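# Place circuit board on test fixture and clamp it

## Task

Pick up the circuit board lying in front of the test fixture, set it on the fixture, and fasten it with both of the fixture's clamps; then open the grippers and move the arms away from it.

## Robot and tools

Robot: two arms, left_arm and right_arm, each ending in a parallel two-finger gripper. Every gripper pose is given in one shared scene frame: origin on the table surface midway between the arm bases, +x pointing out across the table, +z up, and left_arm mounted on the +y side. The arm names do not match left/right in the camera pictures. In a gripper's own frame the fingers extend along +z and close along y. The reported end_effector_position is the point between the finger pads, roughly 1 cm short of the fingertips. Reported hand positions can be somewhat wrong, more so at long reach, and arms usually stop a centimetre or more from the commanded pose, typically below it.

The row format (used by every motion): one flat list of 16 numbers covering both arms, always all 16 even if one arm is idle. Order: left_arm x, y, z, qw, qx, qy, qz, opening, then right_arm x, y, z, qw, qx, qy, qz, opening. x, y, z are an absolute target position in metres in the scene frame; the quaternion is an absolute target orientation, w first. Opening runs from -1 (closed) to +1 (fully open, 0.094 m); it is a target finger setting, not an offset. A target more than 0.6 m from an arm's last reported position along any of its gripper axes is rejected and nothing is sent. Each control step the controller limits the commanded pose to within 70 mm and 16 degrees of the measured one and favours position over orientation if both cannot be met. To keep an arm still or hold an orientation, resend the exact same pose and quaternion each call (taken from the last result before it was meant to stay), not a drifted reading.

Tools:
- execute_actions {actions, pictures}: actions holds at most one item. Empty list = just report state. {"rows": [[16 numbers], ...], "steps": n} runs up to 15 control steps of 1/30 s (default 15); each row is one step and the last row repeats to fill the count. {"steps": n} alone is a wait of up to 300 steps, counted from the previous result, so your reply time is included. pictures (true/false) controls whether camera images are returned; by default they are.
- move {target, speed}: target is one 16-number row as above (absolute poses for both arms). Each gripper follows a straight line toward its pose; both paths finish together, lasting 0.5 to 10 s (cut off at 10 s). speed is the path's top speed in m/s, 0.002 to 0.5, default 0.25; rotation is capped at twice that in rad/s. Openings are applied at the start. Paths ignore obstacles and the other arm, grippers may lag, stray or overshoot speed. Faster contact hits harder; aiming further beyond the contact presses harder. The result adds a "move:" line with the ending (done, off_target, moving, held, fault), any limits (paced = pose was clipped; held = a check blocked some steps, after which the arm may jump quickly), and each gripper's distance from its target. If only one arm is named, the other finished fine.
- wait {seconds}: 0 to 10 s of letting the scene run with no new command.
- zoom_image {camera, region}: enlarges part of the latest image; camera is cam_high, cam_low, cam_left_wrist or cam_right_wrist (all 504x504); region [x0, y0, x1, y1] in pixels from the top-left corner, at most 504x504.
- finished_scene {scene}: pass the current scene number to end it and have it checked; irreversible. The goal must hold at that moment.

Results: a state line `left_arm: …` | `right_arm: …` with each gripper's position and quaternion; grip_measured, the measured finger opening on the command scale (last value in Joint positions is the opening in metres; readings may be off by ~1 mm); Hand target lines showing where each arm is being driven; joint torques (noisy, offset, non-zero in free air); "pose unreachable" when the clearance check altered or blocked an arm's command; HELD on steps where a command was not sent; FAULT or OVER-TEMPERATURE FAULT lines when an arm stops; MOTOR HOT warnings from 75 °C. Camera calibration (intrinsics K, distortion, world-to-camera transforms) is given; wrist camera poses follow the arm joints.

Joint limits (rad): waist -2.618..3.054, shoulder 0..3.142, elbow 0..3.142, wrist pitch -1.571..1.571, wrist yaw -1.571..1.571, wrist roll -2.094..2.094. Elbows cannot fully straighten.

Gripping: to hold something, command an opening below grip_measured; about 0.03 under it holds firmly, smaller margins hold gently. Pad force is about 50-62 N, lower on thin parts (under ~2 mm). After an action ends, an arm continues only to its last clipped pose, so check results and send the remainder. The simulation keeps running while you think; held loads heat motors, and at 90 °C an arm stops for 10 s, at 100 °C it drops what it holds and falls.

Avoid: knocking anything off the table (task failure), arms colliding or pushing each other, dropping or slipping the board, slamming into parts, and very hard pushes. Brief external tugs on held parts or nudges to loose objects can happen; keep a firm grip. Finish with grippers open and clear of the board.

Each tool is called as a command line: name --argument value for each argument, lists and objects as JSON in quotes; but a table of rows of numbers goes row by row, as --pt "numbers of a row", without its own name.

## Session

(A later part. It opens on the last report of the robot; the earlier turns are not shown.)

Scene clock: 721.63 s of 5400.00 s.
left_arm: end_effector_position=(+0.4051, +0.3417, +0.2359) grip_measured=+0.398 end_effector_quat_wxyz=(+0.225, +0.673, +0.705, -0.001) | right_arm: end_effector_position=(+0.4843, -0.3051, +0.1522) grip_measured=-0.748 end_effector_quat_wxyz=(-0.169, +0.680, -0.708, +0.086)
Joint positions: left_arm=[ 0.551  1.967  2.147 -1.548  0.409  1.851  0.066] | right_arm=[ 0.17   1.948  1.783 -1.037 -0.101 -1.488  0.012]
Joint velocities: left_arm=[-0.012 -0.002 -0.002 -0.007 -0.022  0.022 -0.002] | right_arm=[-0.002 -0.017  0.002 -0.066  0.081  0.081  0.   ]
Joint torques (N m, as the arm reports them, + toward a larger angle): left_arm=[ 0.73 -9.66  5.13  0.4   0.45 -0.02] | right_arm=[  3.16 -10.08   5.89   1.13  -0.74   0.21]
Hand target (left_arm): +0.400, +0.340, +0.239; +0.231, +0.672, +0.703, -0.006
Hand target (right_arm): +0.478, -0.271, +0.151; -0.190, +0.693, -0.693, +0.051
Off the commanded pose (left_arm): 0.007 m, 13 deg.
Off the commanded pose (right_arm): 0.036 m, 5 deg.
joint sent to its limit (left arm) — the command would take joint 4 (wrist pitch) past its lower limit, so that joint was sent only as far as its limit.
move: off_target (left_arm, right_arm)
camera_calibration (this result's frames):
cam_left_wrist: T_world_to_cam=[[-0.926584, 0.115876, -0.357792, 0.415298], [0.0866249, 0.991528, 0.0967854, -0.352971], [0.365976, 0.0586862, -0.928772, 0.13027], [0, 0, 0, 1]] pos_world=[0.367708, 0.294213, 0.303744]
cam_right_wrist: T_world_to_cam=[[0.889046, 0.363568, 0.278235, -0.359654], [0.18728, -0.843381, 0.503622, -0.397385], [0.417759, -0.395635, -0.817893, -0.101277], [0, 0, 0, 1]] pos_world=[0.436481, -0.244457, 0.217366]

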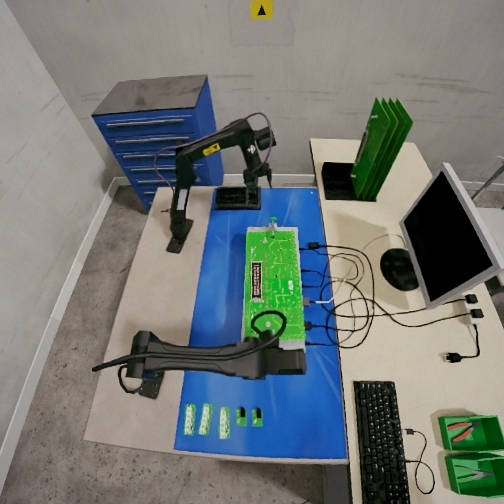

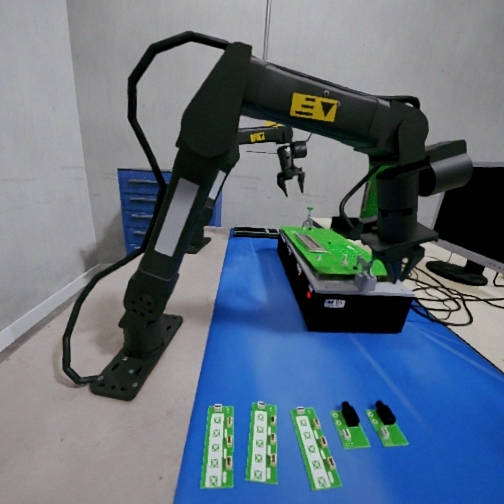

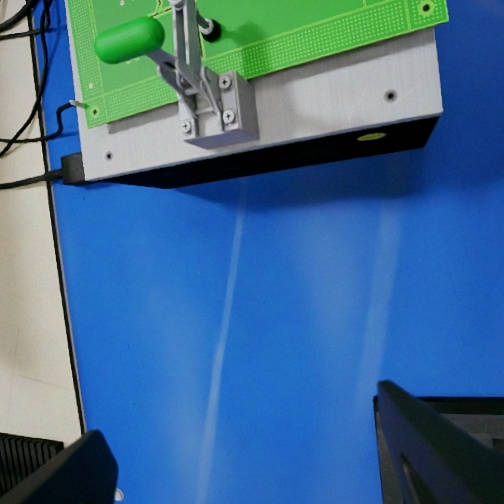

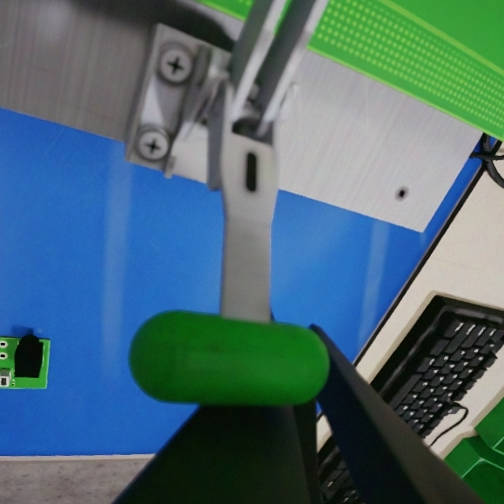

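Solid contact; push harder.

move --target '[0.40,0.34,0.24,0.17,0.686,0.686,-0.1,0.4,0.472,-0.225,0.165,-0.19,0.69,-0.69,0.05,-0.75]' --speed 0.04

Scene clock: 728.93 s of 5400.00 s.
left_arm: end_effector_position=(+0.4051, +0.3417, +0.2359) grip_measured=+0.398 end_effector_quat_wxyz=(+0.225, +0.673, +0.705, -0.001) | right_arm: end_effector_position=(+0.4824, -0.3060, +0.1624) grip_measured=-0.749 end_effector_quat_wxyz=(-0.128, +0.658, -0.729, +0.141)
Joint positions: left_arm=[ 0.551  1.967  2.147 -1.548  0.409  1.851  0.066] | right_arm=[ 0.235  1.936  1.806 -1.064  0.07  -1.393  0.012]
Joint velocities: left_arm=[-0.022 -0.002  0.002 -0.007 -0.066  0.037  0.   ] | right_arm=[-0.012 -0.007 -0.017  0.051 -0.007 -0.007  0.002]
Joint torques (N m, as the arm reports them, + toward a larger angle): left_arm=[ 0.85 -9.93  4.87  0.44  0.47  0.  ] | right_arm=[ 5.85 -9.95  8.12  0.86 -2.02  0.24]
Hand target (left_arm): +0.400, +0.340, +0.239; +0.231, +0.672, +0.703, -0.006
Hand target (right_arm): +0.468, -0.231, +0.168; +0.185, -0.694, +0.694, -0.054
Off the commanded pose (left_arm): 0.007 m, 13 deg.
Off the commanded pose (right_arm): 0.082 m, 14 deg.
joint sent to its limit (left arm) — the command would take joint 4 (wrist pitch) past its lower limit, so that joint was sent only as far as its limit.
After step 90, 1.07 s passed at rest.
move: off_target (left_arm, right_arm)
camera_calibration (this result's frames):
cam_left_wrist: T_world_to_cam=[[-0.926584, 0.115876, -0.357792, 0.415298], [0.0866249, 0.991528, 0.0967854, -0.352971], [0.365976, 0.0586862, -0.928772, 0.13027], [0, 0, 0, 1]] pos_world=[0.367708, 0.294213, 0.303744]
cam_right_wrist: T_world_to_cam=[[0.914855, 0.318478, 0.248217, -0.381843], [0.109472, -0.787339, 0.606723, -0.364935], [0.388659, -0.527891, -0.755165, -0.129156], [0, 0, 0, 1]] pos_world=[0.439479, -0.233899, 0.21866]

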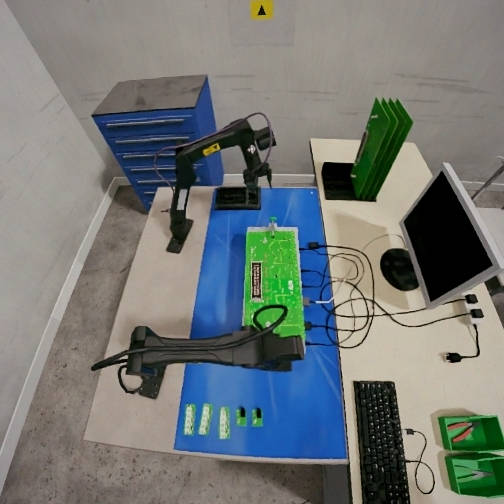

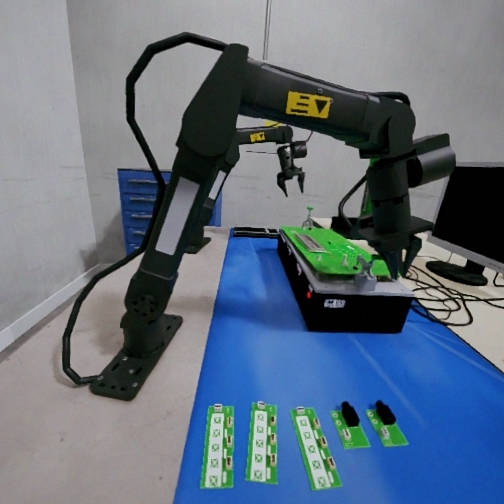

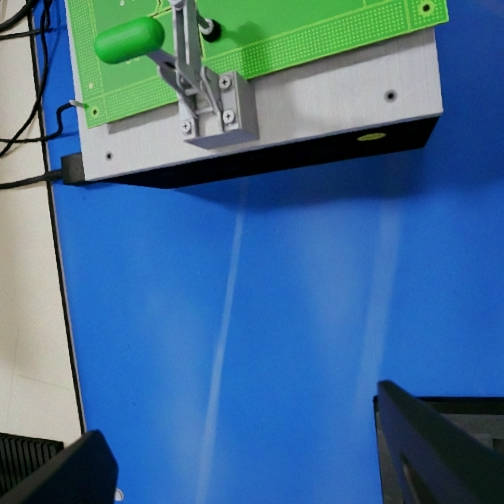

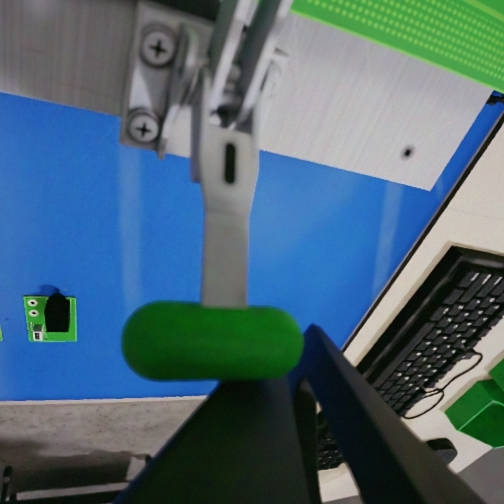

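move --target '[0.40,0.34,0.24,0.17,0.686,0.686,-0.1,0.4,0.468,-0.25,0.205,-0.15,0.70,-0.70,0.0,-0.75]' --speed 0.04

Scene clock: 738.50 s of 5400.00 s.
left_arm: end_effector_position=(+0.4051, +0.3417, +0.2359) grip_measured=+0.398 end_effector_quat_wxyz=(+0.225, +0.673, +0.705, -0.001) | right_arm: end_effector_position=(+0.4694, -0.2573, +0.2007) grip_measured=-0.749 end_effector_quat_wxyz=(-0.142, +0.694, -0.706, +0.007)
Joint positions: left_arm=[ 0.551  1.967  2.147 -1.548  0.409  1.851  0.066] | right_arm=[ 0.253  2.121  2.272 -1.488 -0.164 -1.426  0.012]
Joint velocities: left_arm=[ 0.002  0.002 -0.007 -0.066  0.022 -0.022 -0.   ] | right_arm=[ 0.007 -0.017 -0.002 -0.007  0.022  0.022  0.001]
Joint torques (N m, as the arm reports them, + toward a larger angle): left_arm=[ 0.96 -9.84  5.02  0.44  0.47  0.01] | right_arm=[ 0.5  -9.52  8.64  0.72 -0.28 -0.02]
Hand target (left_arm): +0.400, +0.340, +0.239; +0.231, +0.672, +0.703, -0.006
Hand target (right_arm): +0.469, -0.250, +0.204; -0.148, +0.700, -0.699, +0.000
Off the commanded pose (left_arm): 0.007 m, 13 deg.
Off the commanded pose (right_arm): 0.009 m, 2 deg.
joint sent to its limit (left arm) — the command would take joint 4 (wrist pitch) past its lower limit, so that joint was sent only as far as its limit.
After step 90, 2.37 s passed at rest.
move: off_target (left_arm)
camera_calibration (this result's frames):
cam_left_wrist: T_world_to_cam=[[-0.926584, 0.115876, -0.357792, 0.415298], [0.0866249, 0.991528, 0.0967854, -0.352971], [0.365976, 0.0586862, -0.928772, 0.13027], [0, 0, 0, 1]] pos_world=[0.367708, 0.294213, 0.303744]
cam_right_wrist: T_world_to_cam=[[0.905822, 0.387228, 0.171875, -0.357693], [0.291901, -0.864474, 0.409242, -0.41431], [0.307051, -0.32053, -0.896092, 0.0505259], [0, 0, 0, 1]] pos_world=[0.429429, -0.203456, 0.276307]

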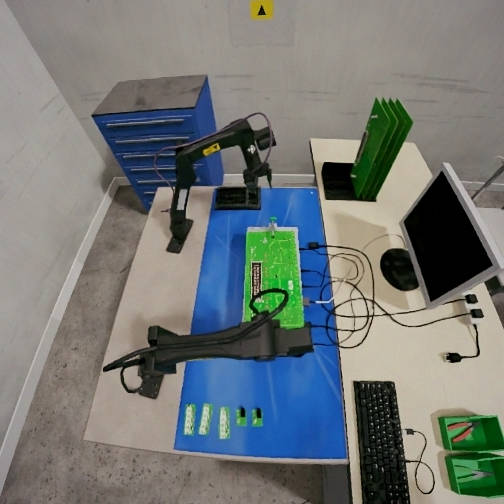

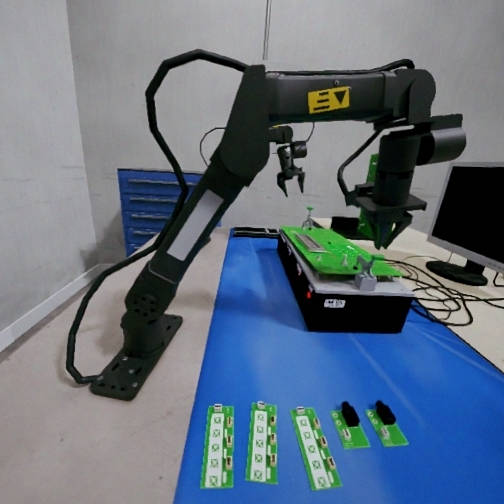

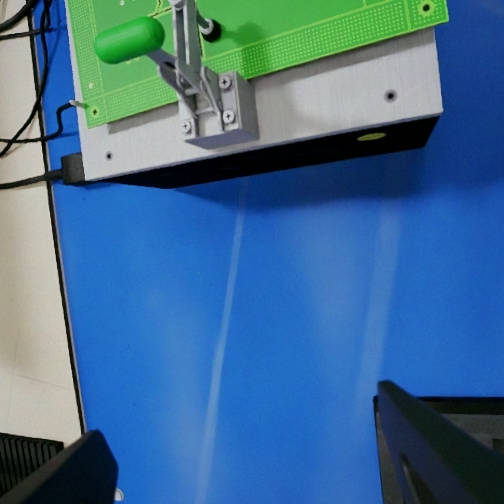

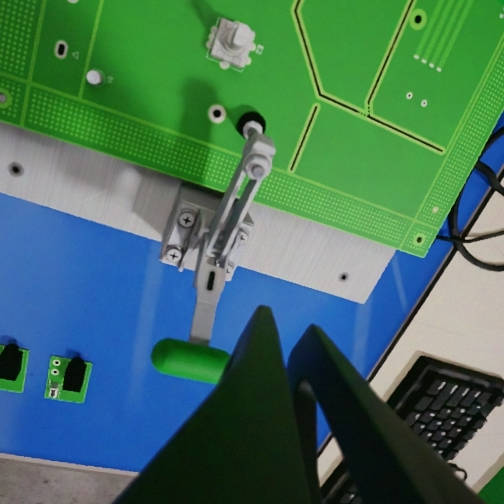

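move --target '[0.40,0.34,0.24,0.17,0.686,0.686,-0.1,0.4,0.464,-0.309,0.20,-0.07,0.70,-0.70,0.07,0.2]' --speed 0.06

move --target '[0.40,0.34,0.24,0.17,0.686,0.686,-0.1,0.4,0.464,-0.309,0.157,-0.07,0.70,-0.70,0.07,0.2]' --speed 0.04

move --target '[0.40,0.34,0.24,0.17,0.686,0.686,-0.1,0.4,0.464,-0.309,0.157,-0.07,0.70,-0.70,0.07,-0.8]' --speed 0.04

Scene clock: 763.37 s of 5400.00 s.
left_arm: end_effector_position=(+0.4051, +0.3417, +0.2359) grip_measured=+0.398 end_effector_quat_wxyz=(+0.225, +0.673, +0.705, -0.001) | right_arm: end_effector_position=(+0.4681, -0.3030, +0.1971) grip_measured=+0.198 end_effector_quat_wxyz=(-0.077, +0.704, -0.702, +0.069)
Joint positions: left_arm=[ 0.551  1.967  2.147 -1.548  0.409  1.851  0.066] | right_arm=[ 0.218  2.121  2.273 -1.515  0.003 -1.502  0.056]
Joint velocities: left_arm=[-0.017 -0.017 -0.012 -0.007 -0.037  0.037 -0.001] | right_arm=[-0.012 -0.007  0.012 -0.037  0.022 -0.022 -0.   ]
Joint torques (N m, as the arm reports them, + toward a larger angle): left_arm=[ 0.87 -9.92  4.9   0.47  0.4   0.  ] | right_arm=[ -0.78 -11.43   6.08   0.67   0.1   -0.01]
Hand target (left_arm): +0.400, +0.340, +0.239; +0.231, +0.672, +0.703, -0.006
Hand target (right_arm): +0.463, -0.309, +0.201; -0.071, +0.704, -0.703, +0.071
Off the commanded pose (left_arm): 0.007 m, 13 deg.
Off the commanded pose (right_arm): 0.008 m, 1 deg.
joint sent to its limit (left arm) — the command would take joint 4 (wrist pitch) past its lower limit, so that joint was sent only as far as its limit.
After step 90, 19.63 s passed at rest.
move: off_target (left_arm)
camera_calibration (this result's frames):
cam_left_wrist: T_world_to_cam=[[-0.926584, 0.115876, -0.357792, 0.415298], [0.0866249, 0.991528, 0.0967854, -0.352971], [0.365976, 0.0586862, -0.928772, 0.13027], [0, 0, 0, 1]] pos_world=[0.367708, 0.294213, 0.303744]
cam_right_wrist: T_world_to_cam=[[0.905808, 0.412751, 0.0956474, -0.315494], [0.295015, -0.776465, 0.556838, -0.455768], [0.304103, -0.476171, -0.825096, -0.0267651], [0, 0, 0, 1]] pos_world=[0.428375, -0.236412, 0.261881]

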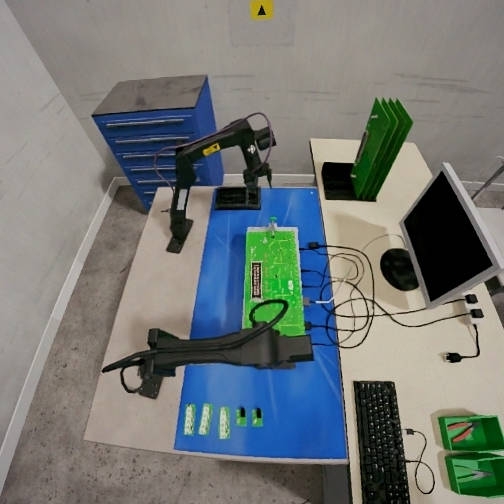

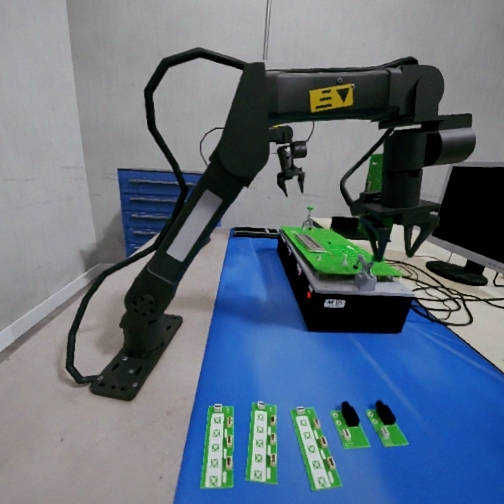

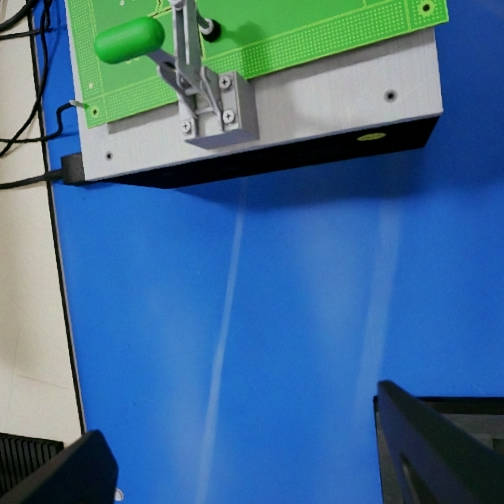

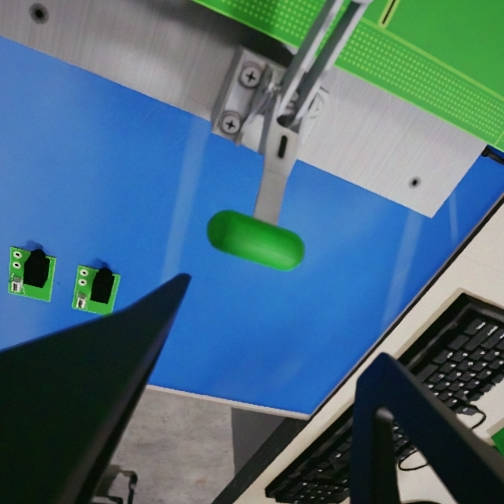

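Scene clock: 766.47 s of 5400.00 s.
left_arm: end_effector_position=(+0.4051, +0.3417, +0.2359) grip_measured=+0.398 end_effector_quat_wxyz=(+0.225, +0.673, +0.705, -0.001) | right_arm: end_effector_position=(+0.4672, -0.3034, +0.1520) grip_measured=+0.198 end_effector_quat_wxyz=(-0.070, +0.705, -0.703, +0.064)
Joint positions: left_arm=[ 0.551  1.967  2.147 -1.548  0.409  1.851  0.066] | right_arm=[ 0.218  2.071  2.013 -1.324  0.005 -1.502  0.056]
Joint velocities: left_arm=[-0.007 -0.007  0.002  0.007 -0.007 -0.022 -0.   ] | right_arm=[-0.017  0.017  0.007  0.007  0.037 -0.022 -0.001]
Joint torques (N m, as the arm reports them, + toward a larger angle): left_arm=[ 0.68 -9.94  4.89  0.4   0.48  0.04] | right_arm=[ -0.68 -12.52   4.94   0.78   0.08  -0.04]
Hand target (left_arm): +0.400, +0.340, +0.239; +0.231, +0.672, +0.704, -0.006
Hand target (right_arm): +0.463, -0.309, +0.157; -0.070, +0.704, -0.704, +0.070
Off the commanded pose (left_arm): 0.007 m, 13 deg.
Off the commanded pose (right_arm): 0.008 m, 1 deg.
joint sent to its limit (left arm) — the command would take joint 4 (wrist pitch) past its lower limit, so that joint was sent only as far as its limit.
move: off_target (left_arm)
camera_calibration (this result's frames):
cam_left_wrist: T_world_to_cam=[[-0.926641, 0.11593, -0.357627, 0.415231], [0.086562, 0.991501, 0.0971195, -0.353071], [0.365846, 0.059038, -0.928801, 0.130188], [0, 0, 0, 1]] pos_world=[0.367704, 0.294247, 0.303706]
cam_right_wrist: T_world_to_cam=[[0.907441, 0.413035, 0.0771567, -0.307999], [0.3055, -0.774626, 0.553736, -0.434594], [0.28848, -0.478911, -0.82911, -0.0567401], [0, 0, 0, 1]] pos_world=[0.428628, -0.236607, 0.217371]

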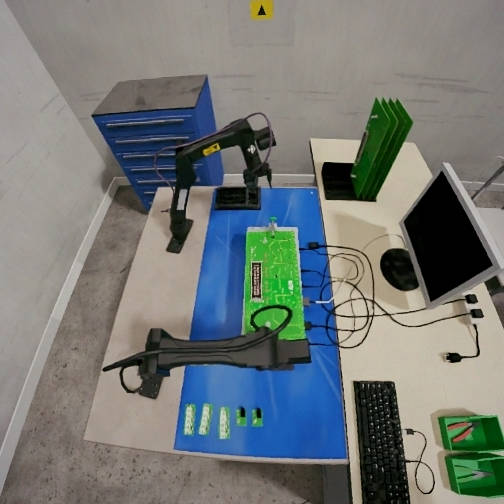

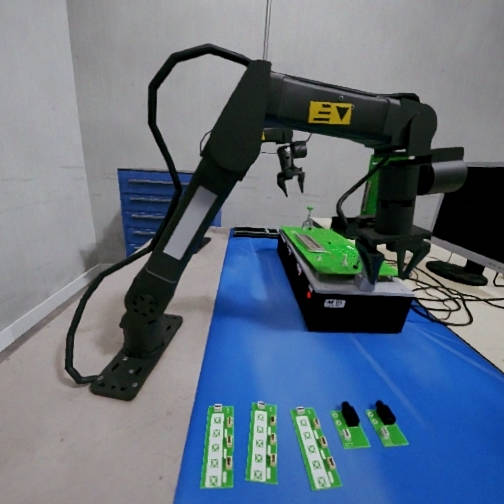

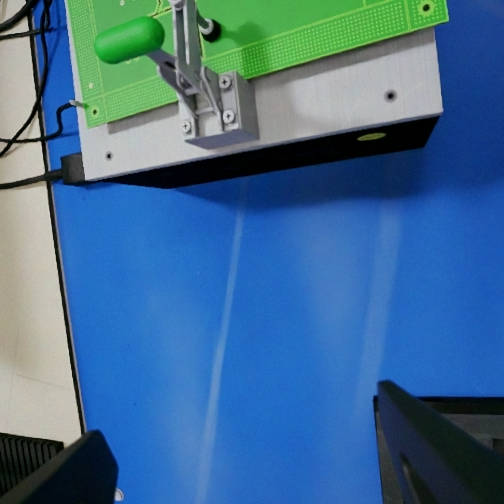

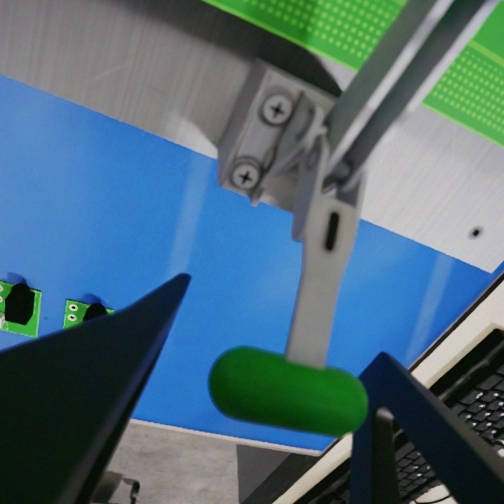

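Scene clock: 769.57 s of 5400.00 s.
left_arm: end_effector_position=(+0.4051, +0.3417, +0.2359) grip_measured=+0.398 end_effector_quat_wxyz=(+0.225, +0.673, +0.705, -0.001) | right_arm: end_effector_position=(+0.4598, -0.3034, +0.1507) grip_measured=-0.560 end_effector_quat_wxyz=(-0.059, +0.707, -0.702, +0.053)
Joint positions: left_arm=[ 0.551  1.967  2.147 -1.548  0.409  1.851  0.066] | right_arm=[ 0.218  2.071  2.013 -1.354  0.003 -1.505  0.021]
Joint velocities: left_arm=[-0.002 -0.002  0.002  0.022  0.081 -0.037 -0.001] | right_arm=[-0.017  0.002 -0.002  0.007  0.007  0.007 -0.   ]
Joint torques (N m, as the arm reports them, + toward a larger angle): left_arm=[ 0.85 -9.72  5.16  0.46  0.44  0.02] | right_arm=[ -0.72 -12.29   5.28   1.05   0.1   -0.02]
Hand target (left_arm): +0.400, +0.340, +0.239; +0.231, +0.672, +0.703, -0.006
Hand target (right_arm): +0.464, -0.309, +0.157; -0.070, +0.704, -0.704, +0.070
Off the commanded pose (left_arm): 0.007 m, 13 deg.
Off the commanded pose (right_arm): 0.009 m, 2 deg.
joint sent to its limit (left arm) — the command would take joint 4 (wrist pitch) past its lower limit, so that joint was sent only as far as its limit.
move: off_target (left_arm)
camera_calibration (this result's frames):
cam_left_wrist: T_world_to_cam=[[-0.926584, 0.115876, -0.357792, 0.415298], [0.0866249, 0.991528, 0.0967854, -0.352971], [0.365976, 0.0586862, -0.928772, 0.13027], [0, 0, 0, 1]] pos_world=[0.367708, 0.294213, 0.303744]
cam_right_wrist: T_world_to_cam=[[0.907651, 0.416807, 0.049407, -0.295946], [0.32524, -0.772845, 0.544913, -0.438844], [0.265308, -0.478522, -0.837036, -0.0437249], [0, 0, 0, 1]] pos_world=[0.422946, -0.236729, 0.217154]

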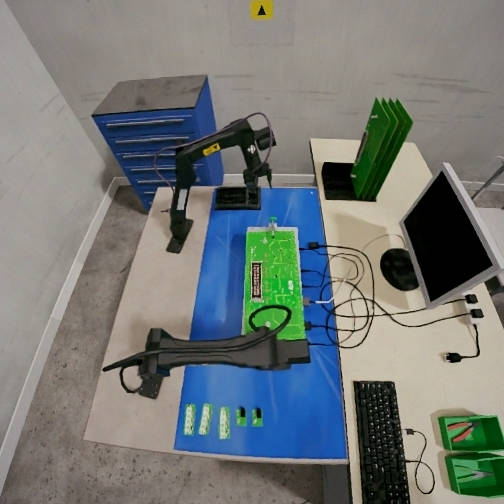

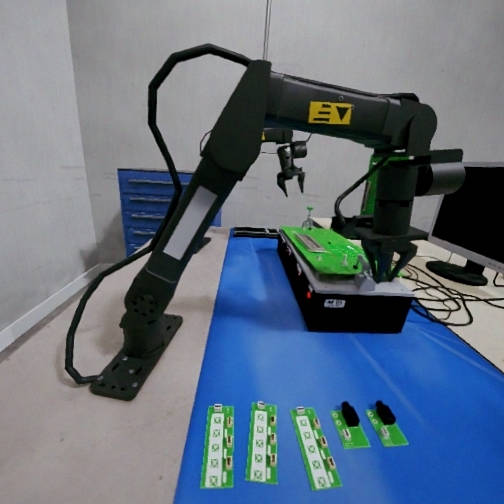

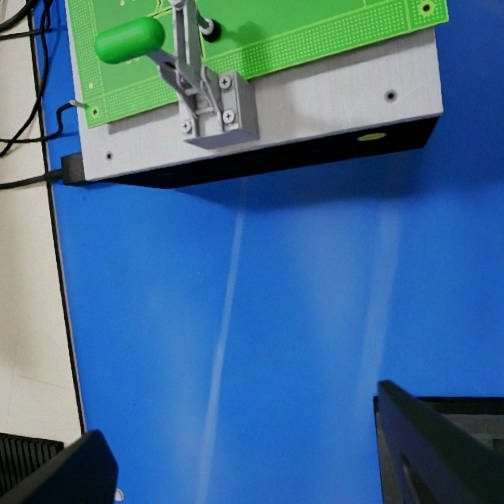

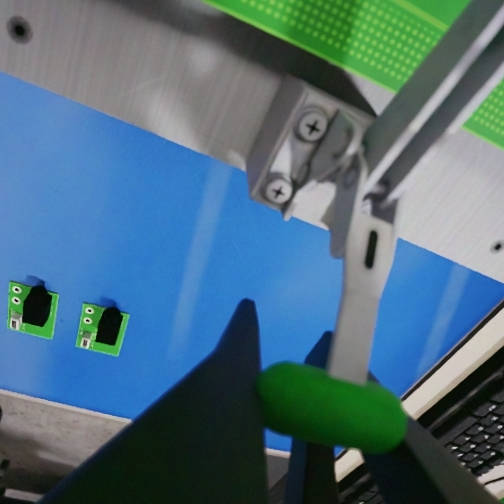

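Gripped with pitch margin. Lift in/up.

move --target '[0.40,0.34,0.24,0.17,0.686,0.686,-0.1,0.4,0.465,-0.255,0.195,-0.08,0.70,-0.70,0.05,-0.85]' --speed 0.04

Scene clock: 774.73 s of 5400.00 s.
left_arm: end_effector_position=(+0.4051, +0.3417, +0.2359) grip_measured=+0.398 end_effector_quat_wxyz=(+0.225, +0.673, +0.705, -0.001) | right_arm: end_effector_position=(+0.4565, -0.3026, +0.1570) grip_measured=-0.560 end_effector_quat_wxyz=(+0.007, +0.700, -0.711, +0.063)
Joint positions: left_arm=[ 0.551  1.967  2.147 -1.548  0.409  1.851  0.066] | right_arm=[ 0.264  2.18   2.215 -1.539  0.108 -1.441  0.021]
Joint velocities: left_arm=[ 0.002 -0.002  0.007  0.022 -0.007 -0.066 -0.   ] | right_arm=[ 0.002  0.017  0.002 -0.139  0.007  0.051  0.001]
Joint torques (N m, as the arm reports them, + toward a larger angle): left_arm=[ 0.72 -9.97  5.1   0.42  0.41  0.04] | right_arm=[  3.04 -14.09  12.21   0.61  -1.24   0.32]
Hand target (left_arm): +0.400, +0.340, +0.239; +0.231, +0.672, +0.703, -0.006
Hand target (right_arm): +0.462, -0.257, +0.196; -0.082, +0.707, -0.701, +0.051
Off the commanded pose (left_arm): 0.007 m, 13 deg.
Off the commanded pose (right_arm): 0.062 m, 10 deg.
joint sent to its limit (left arm) — the command would take joint 4 (wrist pitch) past its lower limit, so that joint was sent only as far as its limit.
move: off_target (left_arm, right_arm)
camera_calibration (this result's frames):
cam_left_wrist: T_world_to_cam=[[-0.926584, 0.115876, -0.357792, 0.415298], [0.0866249, 0.991528, 0.0967854, -0.352971], [0.365976, 0.0586862, -0.928772, 0.13027], [0, 0, 0, 1]] pos_world=[0.367708, 0.294213, 0.303744]
cam_right_wrist: T_world_to_cam=[[0.919224, 0.388431, -0.0644058, -0.289598], [0.347371, -0.723049, 0.597104, -0.443771], [0.185365, -0.571245, -0.799574, -0.0346849], [0, 0, 0, 1]] pos_world=[0.426788, -0.228193, 0.218593]

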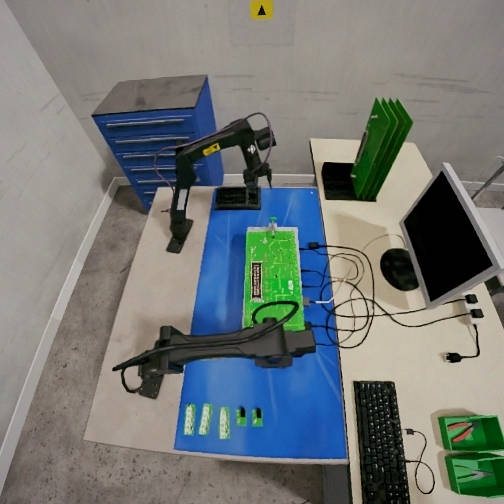

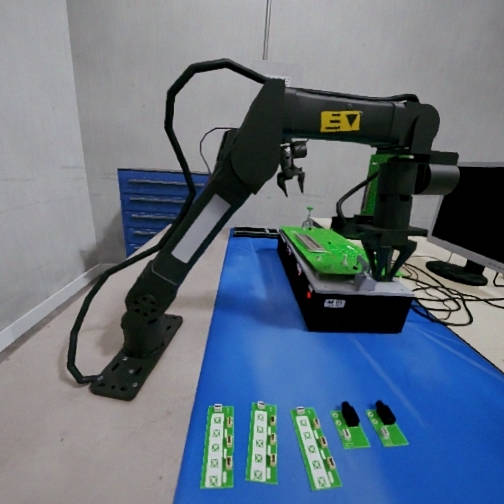

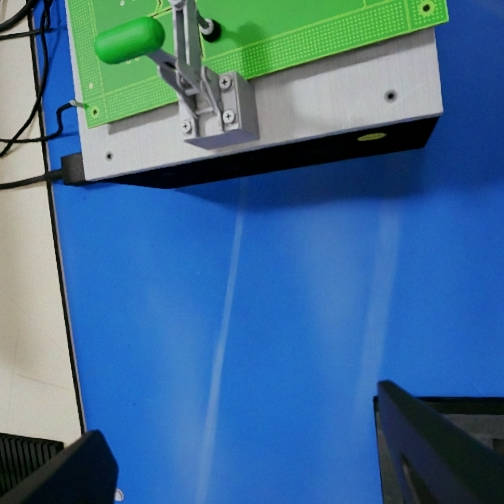

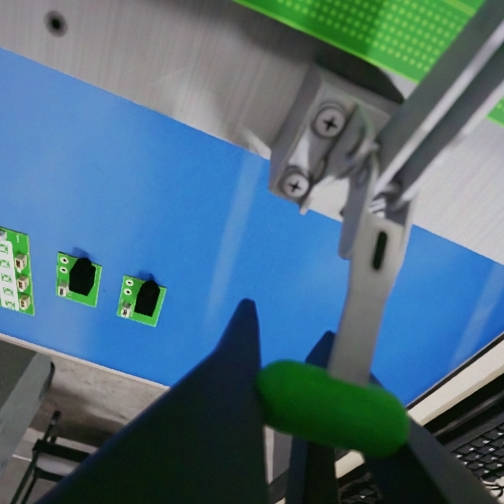

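move --target '[0.40,0.34,0.24,0.17,0.686,0.686,-0.1,0.4,0.462,-0.305,0.160,-0.07,0.70,-0.70,0.07,0.2]' --speed 0.05

move --target '[0.40,0.34,0.24,0.17,0.686,0.686,-0.1,0.4,0.40,-0.31,0.22,-0.2,0.69,-0.69,-0.05,0.6]' --speed 0.08

zoom_image --camera "cam_right_wrist" --region '[0,0,504,504]'

zoom_image --camera "cam_low" --region '[270,200,420,310]'

Scene clock: 789.77 s of 5400.00 s.
left_arm: end_effector_position=(+0.4051, +0.3417, +0.2359) grip_measured=+0.398 end_effector_quat_wxyz=(+0.225, +0.673, +0.705, -0.001) | right_arm: end_effector_position=(+0.4659, -0.3036, +0.1556) grip_measured=+0.198 end_effector_quat_wxyz=(-0.062, +0.703, -0.705, +0.072)
Joint positions: left_arm=[ 0.551  1.967  2.147 -1.548  0.409  1.851  0.066] | right_arm=[ 0.227  2.069  2.025 -1.339  0.029 -1.49   0.056]
Joint velocities: left_arm=[-0.007  0.002 -0.002  0.007 -0.066  0.037 -0.   ] | right_arm=[ 0.017 -0.007 -0.002  0.095 -0.066  0.007 -0.001]
Joint torques (N m, as the arm reports them, + toward a larger angle): left_arm=[ 0.84 -9.82  5.13  0.39  0.49  0.02] | right_arm=[ -0.59 -12.43   4.78   0.81  -0.07  -0.04]
Hand target (left_arm): +0.400, +0.340, +0.239; +0.231, +0.672, +0.703, -0.006
Hand target (right_arm): +0.462, -0.305, +0.160; -0.070, +0.703, -0.704, +0.069
Off the commanded pose (left_arm): 0.007 m, 13 deg.
Off the commanded pose (right_arm): 0.006 m, 1 deg.
joint sent to its limit (left arm) — the command would take joint 4 (wrist pitch) past its lower limit, so that joint was sent only as far as its limit.
After step 90, 9.50 s passed at rest.
move: off_target (left_arm)
camera_calibration (this result's frames):
cam_left_wrist: T_world_to_cam=[[-0.926584, 0.115876, -0.357792, 0.415298], [0.0866249, 0.991528, 0.0967854, -0.352971], [0.365976, 0.0586862, -0.928772, 0.13027], [0, 0, 0, 1]] pos_world=[0.367708, 0.294213, 0.303744]
cam_right_wrist: T_world_to_cam=[[0.910224, 0.408306, 0.06913, -0.308501], [0.299817, -0.764899, 0.570122, -0.433374], [0.285662, -0.498213, -0.818646, -0.0596902], [0, 0, 0, 1]] pos_world=[0.427789, -0.235263, 0.219538]

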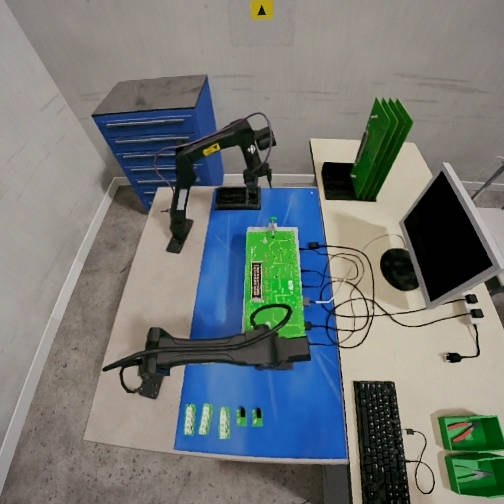

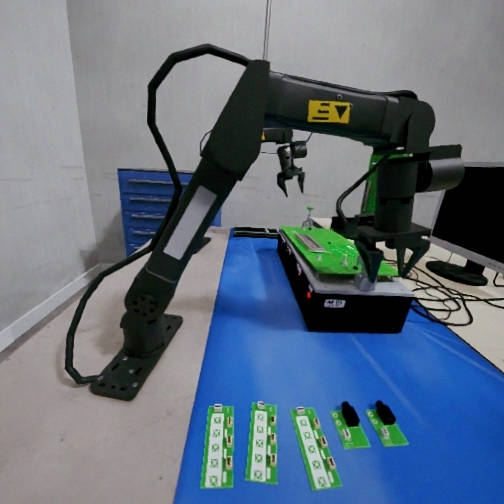

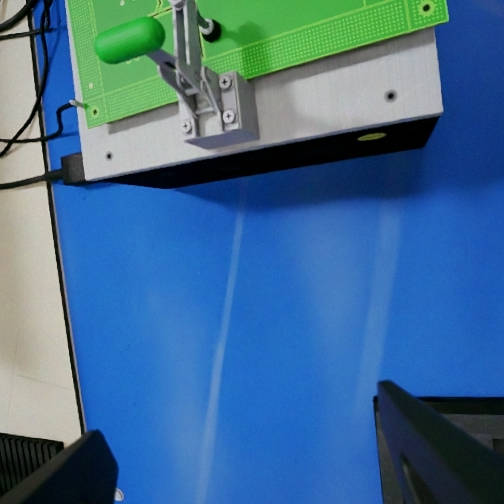

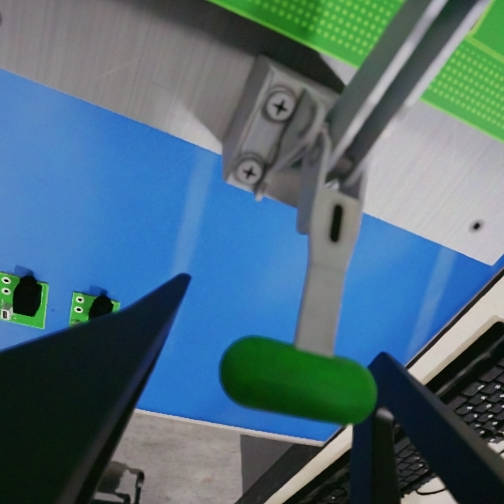

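Scene clock: 792.50 s of 5400.00 s.
left_arm: end_effector_position=(+0.4051, +0.3417, +0.2359) grip_measured=+0.398 end_effector_quat_wxyz=(+0.225, +0.673, +0.705, -0.001) | right_arm: end_effector_position=(+0.4104, -0.3109, +0.2178) grip_measured=+0.598 end_effector_quat_wxyz=(-0.196, +0.693, -0.692, -0.041)
Joint positions: left_arm=[ 0.551  1.967  2.147 -1.548  0.409  1.851  0.066] | right_arm=[ 0.044  1.855  1.932 -1.455 -0.356 -1.639  0.075]
Joint velocities: left_arm=[-0.007 -0.012  0.002 -0.037 -0.007 -0.037 -0.   ] | right_arm=[-0.032 -0.007 -0.012 -0.066 -0.037 -0.037  0.001]
Joint torques (N m, as the arm reports them, + toward a larger angle): left_arm=[ 0.66 -9.83  5.    0.43  0.45 -0.02] | right_arm=[ -0.66 -10.15   4.54   0.67  -0.35  -0.06]
Hand target (left_arm): +0.400, +0.340, +0.239; +0.231, +0.672, +0.703, -0.006
Hand target (right_arm): +0.401, -0.309, +0.220; -0.198, +0.692, -0.692, -0.054
Off the commanded pose (left_arm): 0.007 m, 13 deg.
Off the commanded pose (right_arm): 0.011 m, 1 deg.
joint sent to its limit (left arm) — the command would take joint 4 (wrist pitch) past its lower limit, so that joint was sent only as far as its limit.
move: off_target (left_arm, right_arm)
camera_calibration (this result's frames):
cam_left_wrist: T_world_to_cam=[[-0.926584, 0.115876, -0.357792, 0.415298], [0.0866249, 0.991528, 0.0967854, -0.352971], [0.365976, 0.0586862, -0.928772, 0.13027], [0, 0, 0, 1]] pos_world=[0.367708, 0.294213, 0.303744]
cam_right_wrist: T_world_to_cam=[[0.890336, 0.387688, 0.238745, -0.2945], [0.316841, -0.904137, 0.286616, -0.446284], [0.326976, -0.17954, -0.927821, 0.109336], [0, 0, 0, 1]] pos_world=[0.367855, -0.269698, 0.299667]

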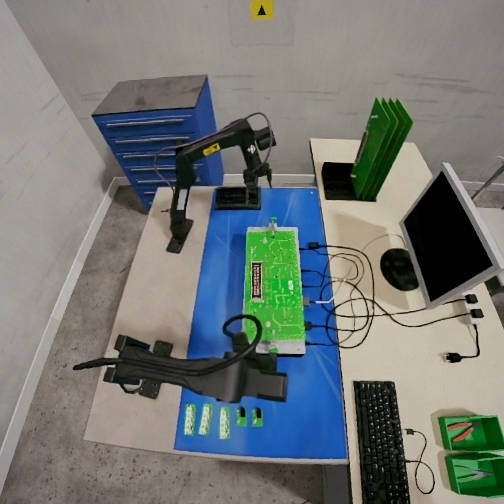

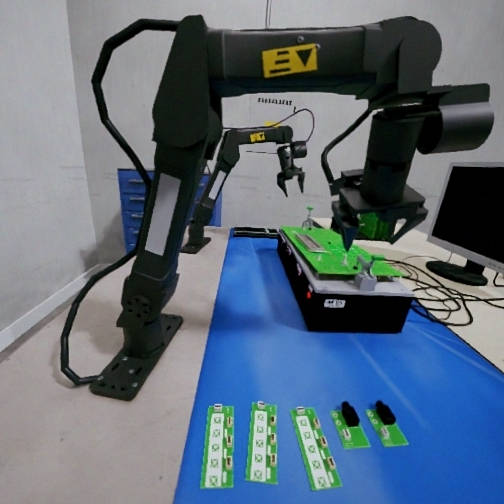

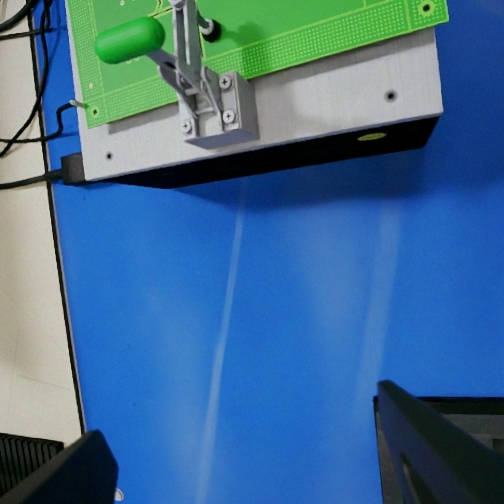

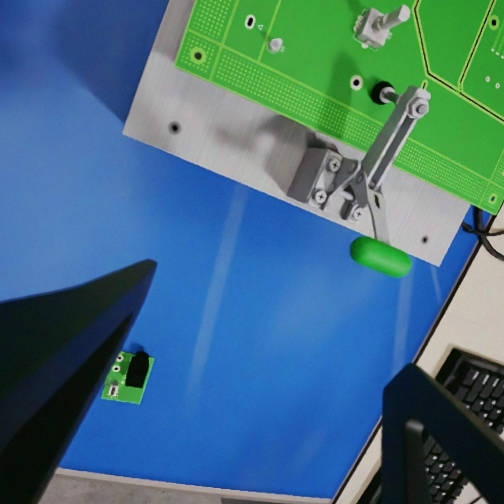

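Region (0, 0, 504, 504) of cam_right_wrist's 504x504 image, scaled by 1.000.

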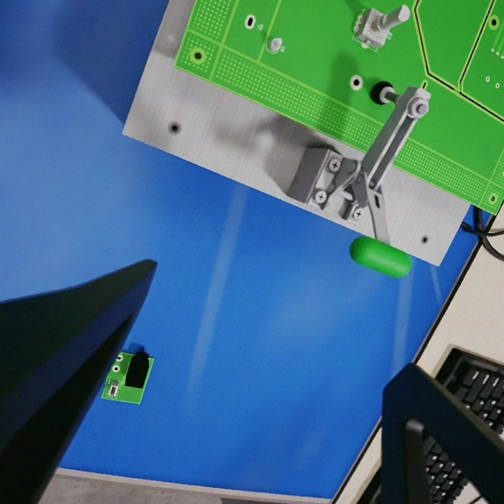

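Region (270, 200, 420, 310) of cam_low's 504x504 image, scaled by 3.360, with more detail than that image has; it fills the top 370 rows of this view, and the rest is white.

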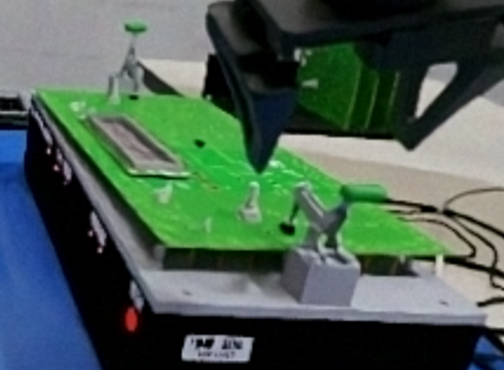

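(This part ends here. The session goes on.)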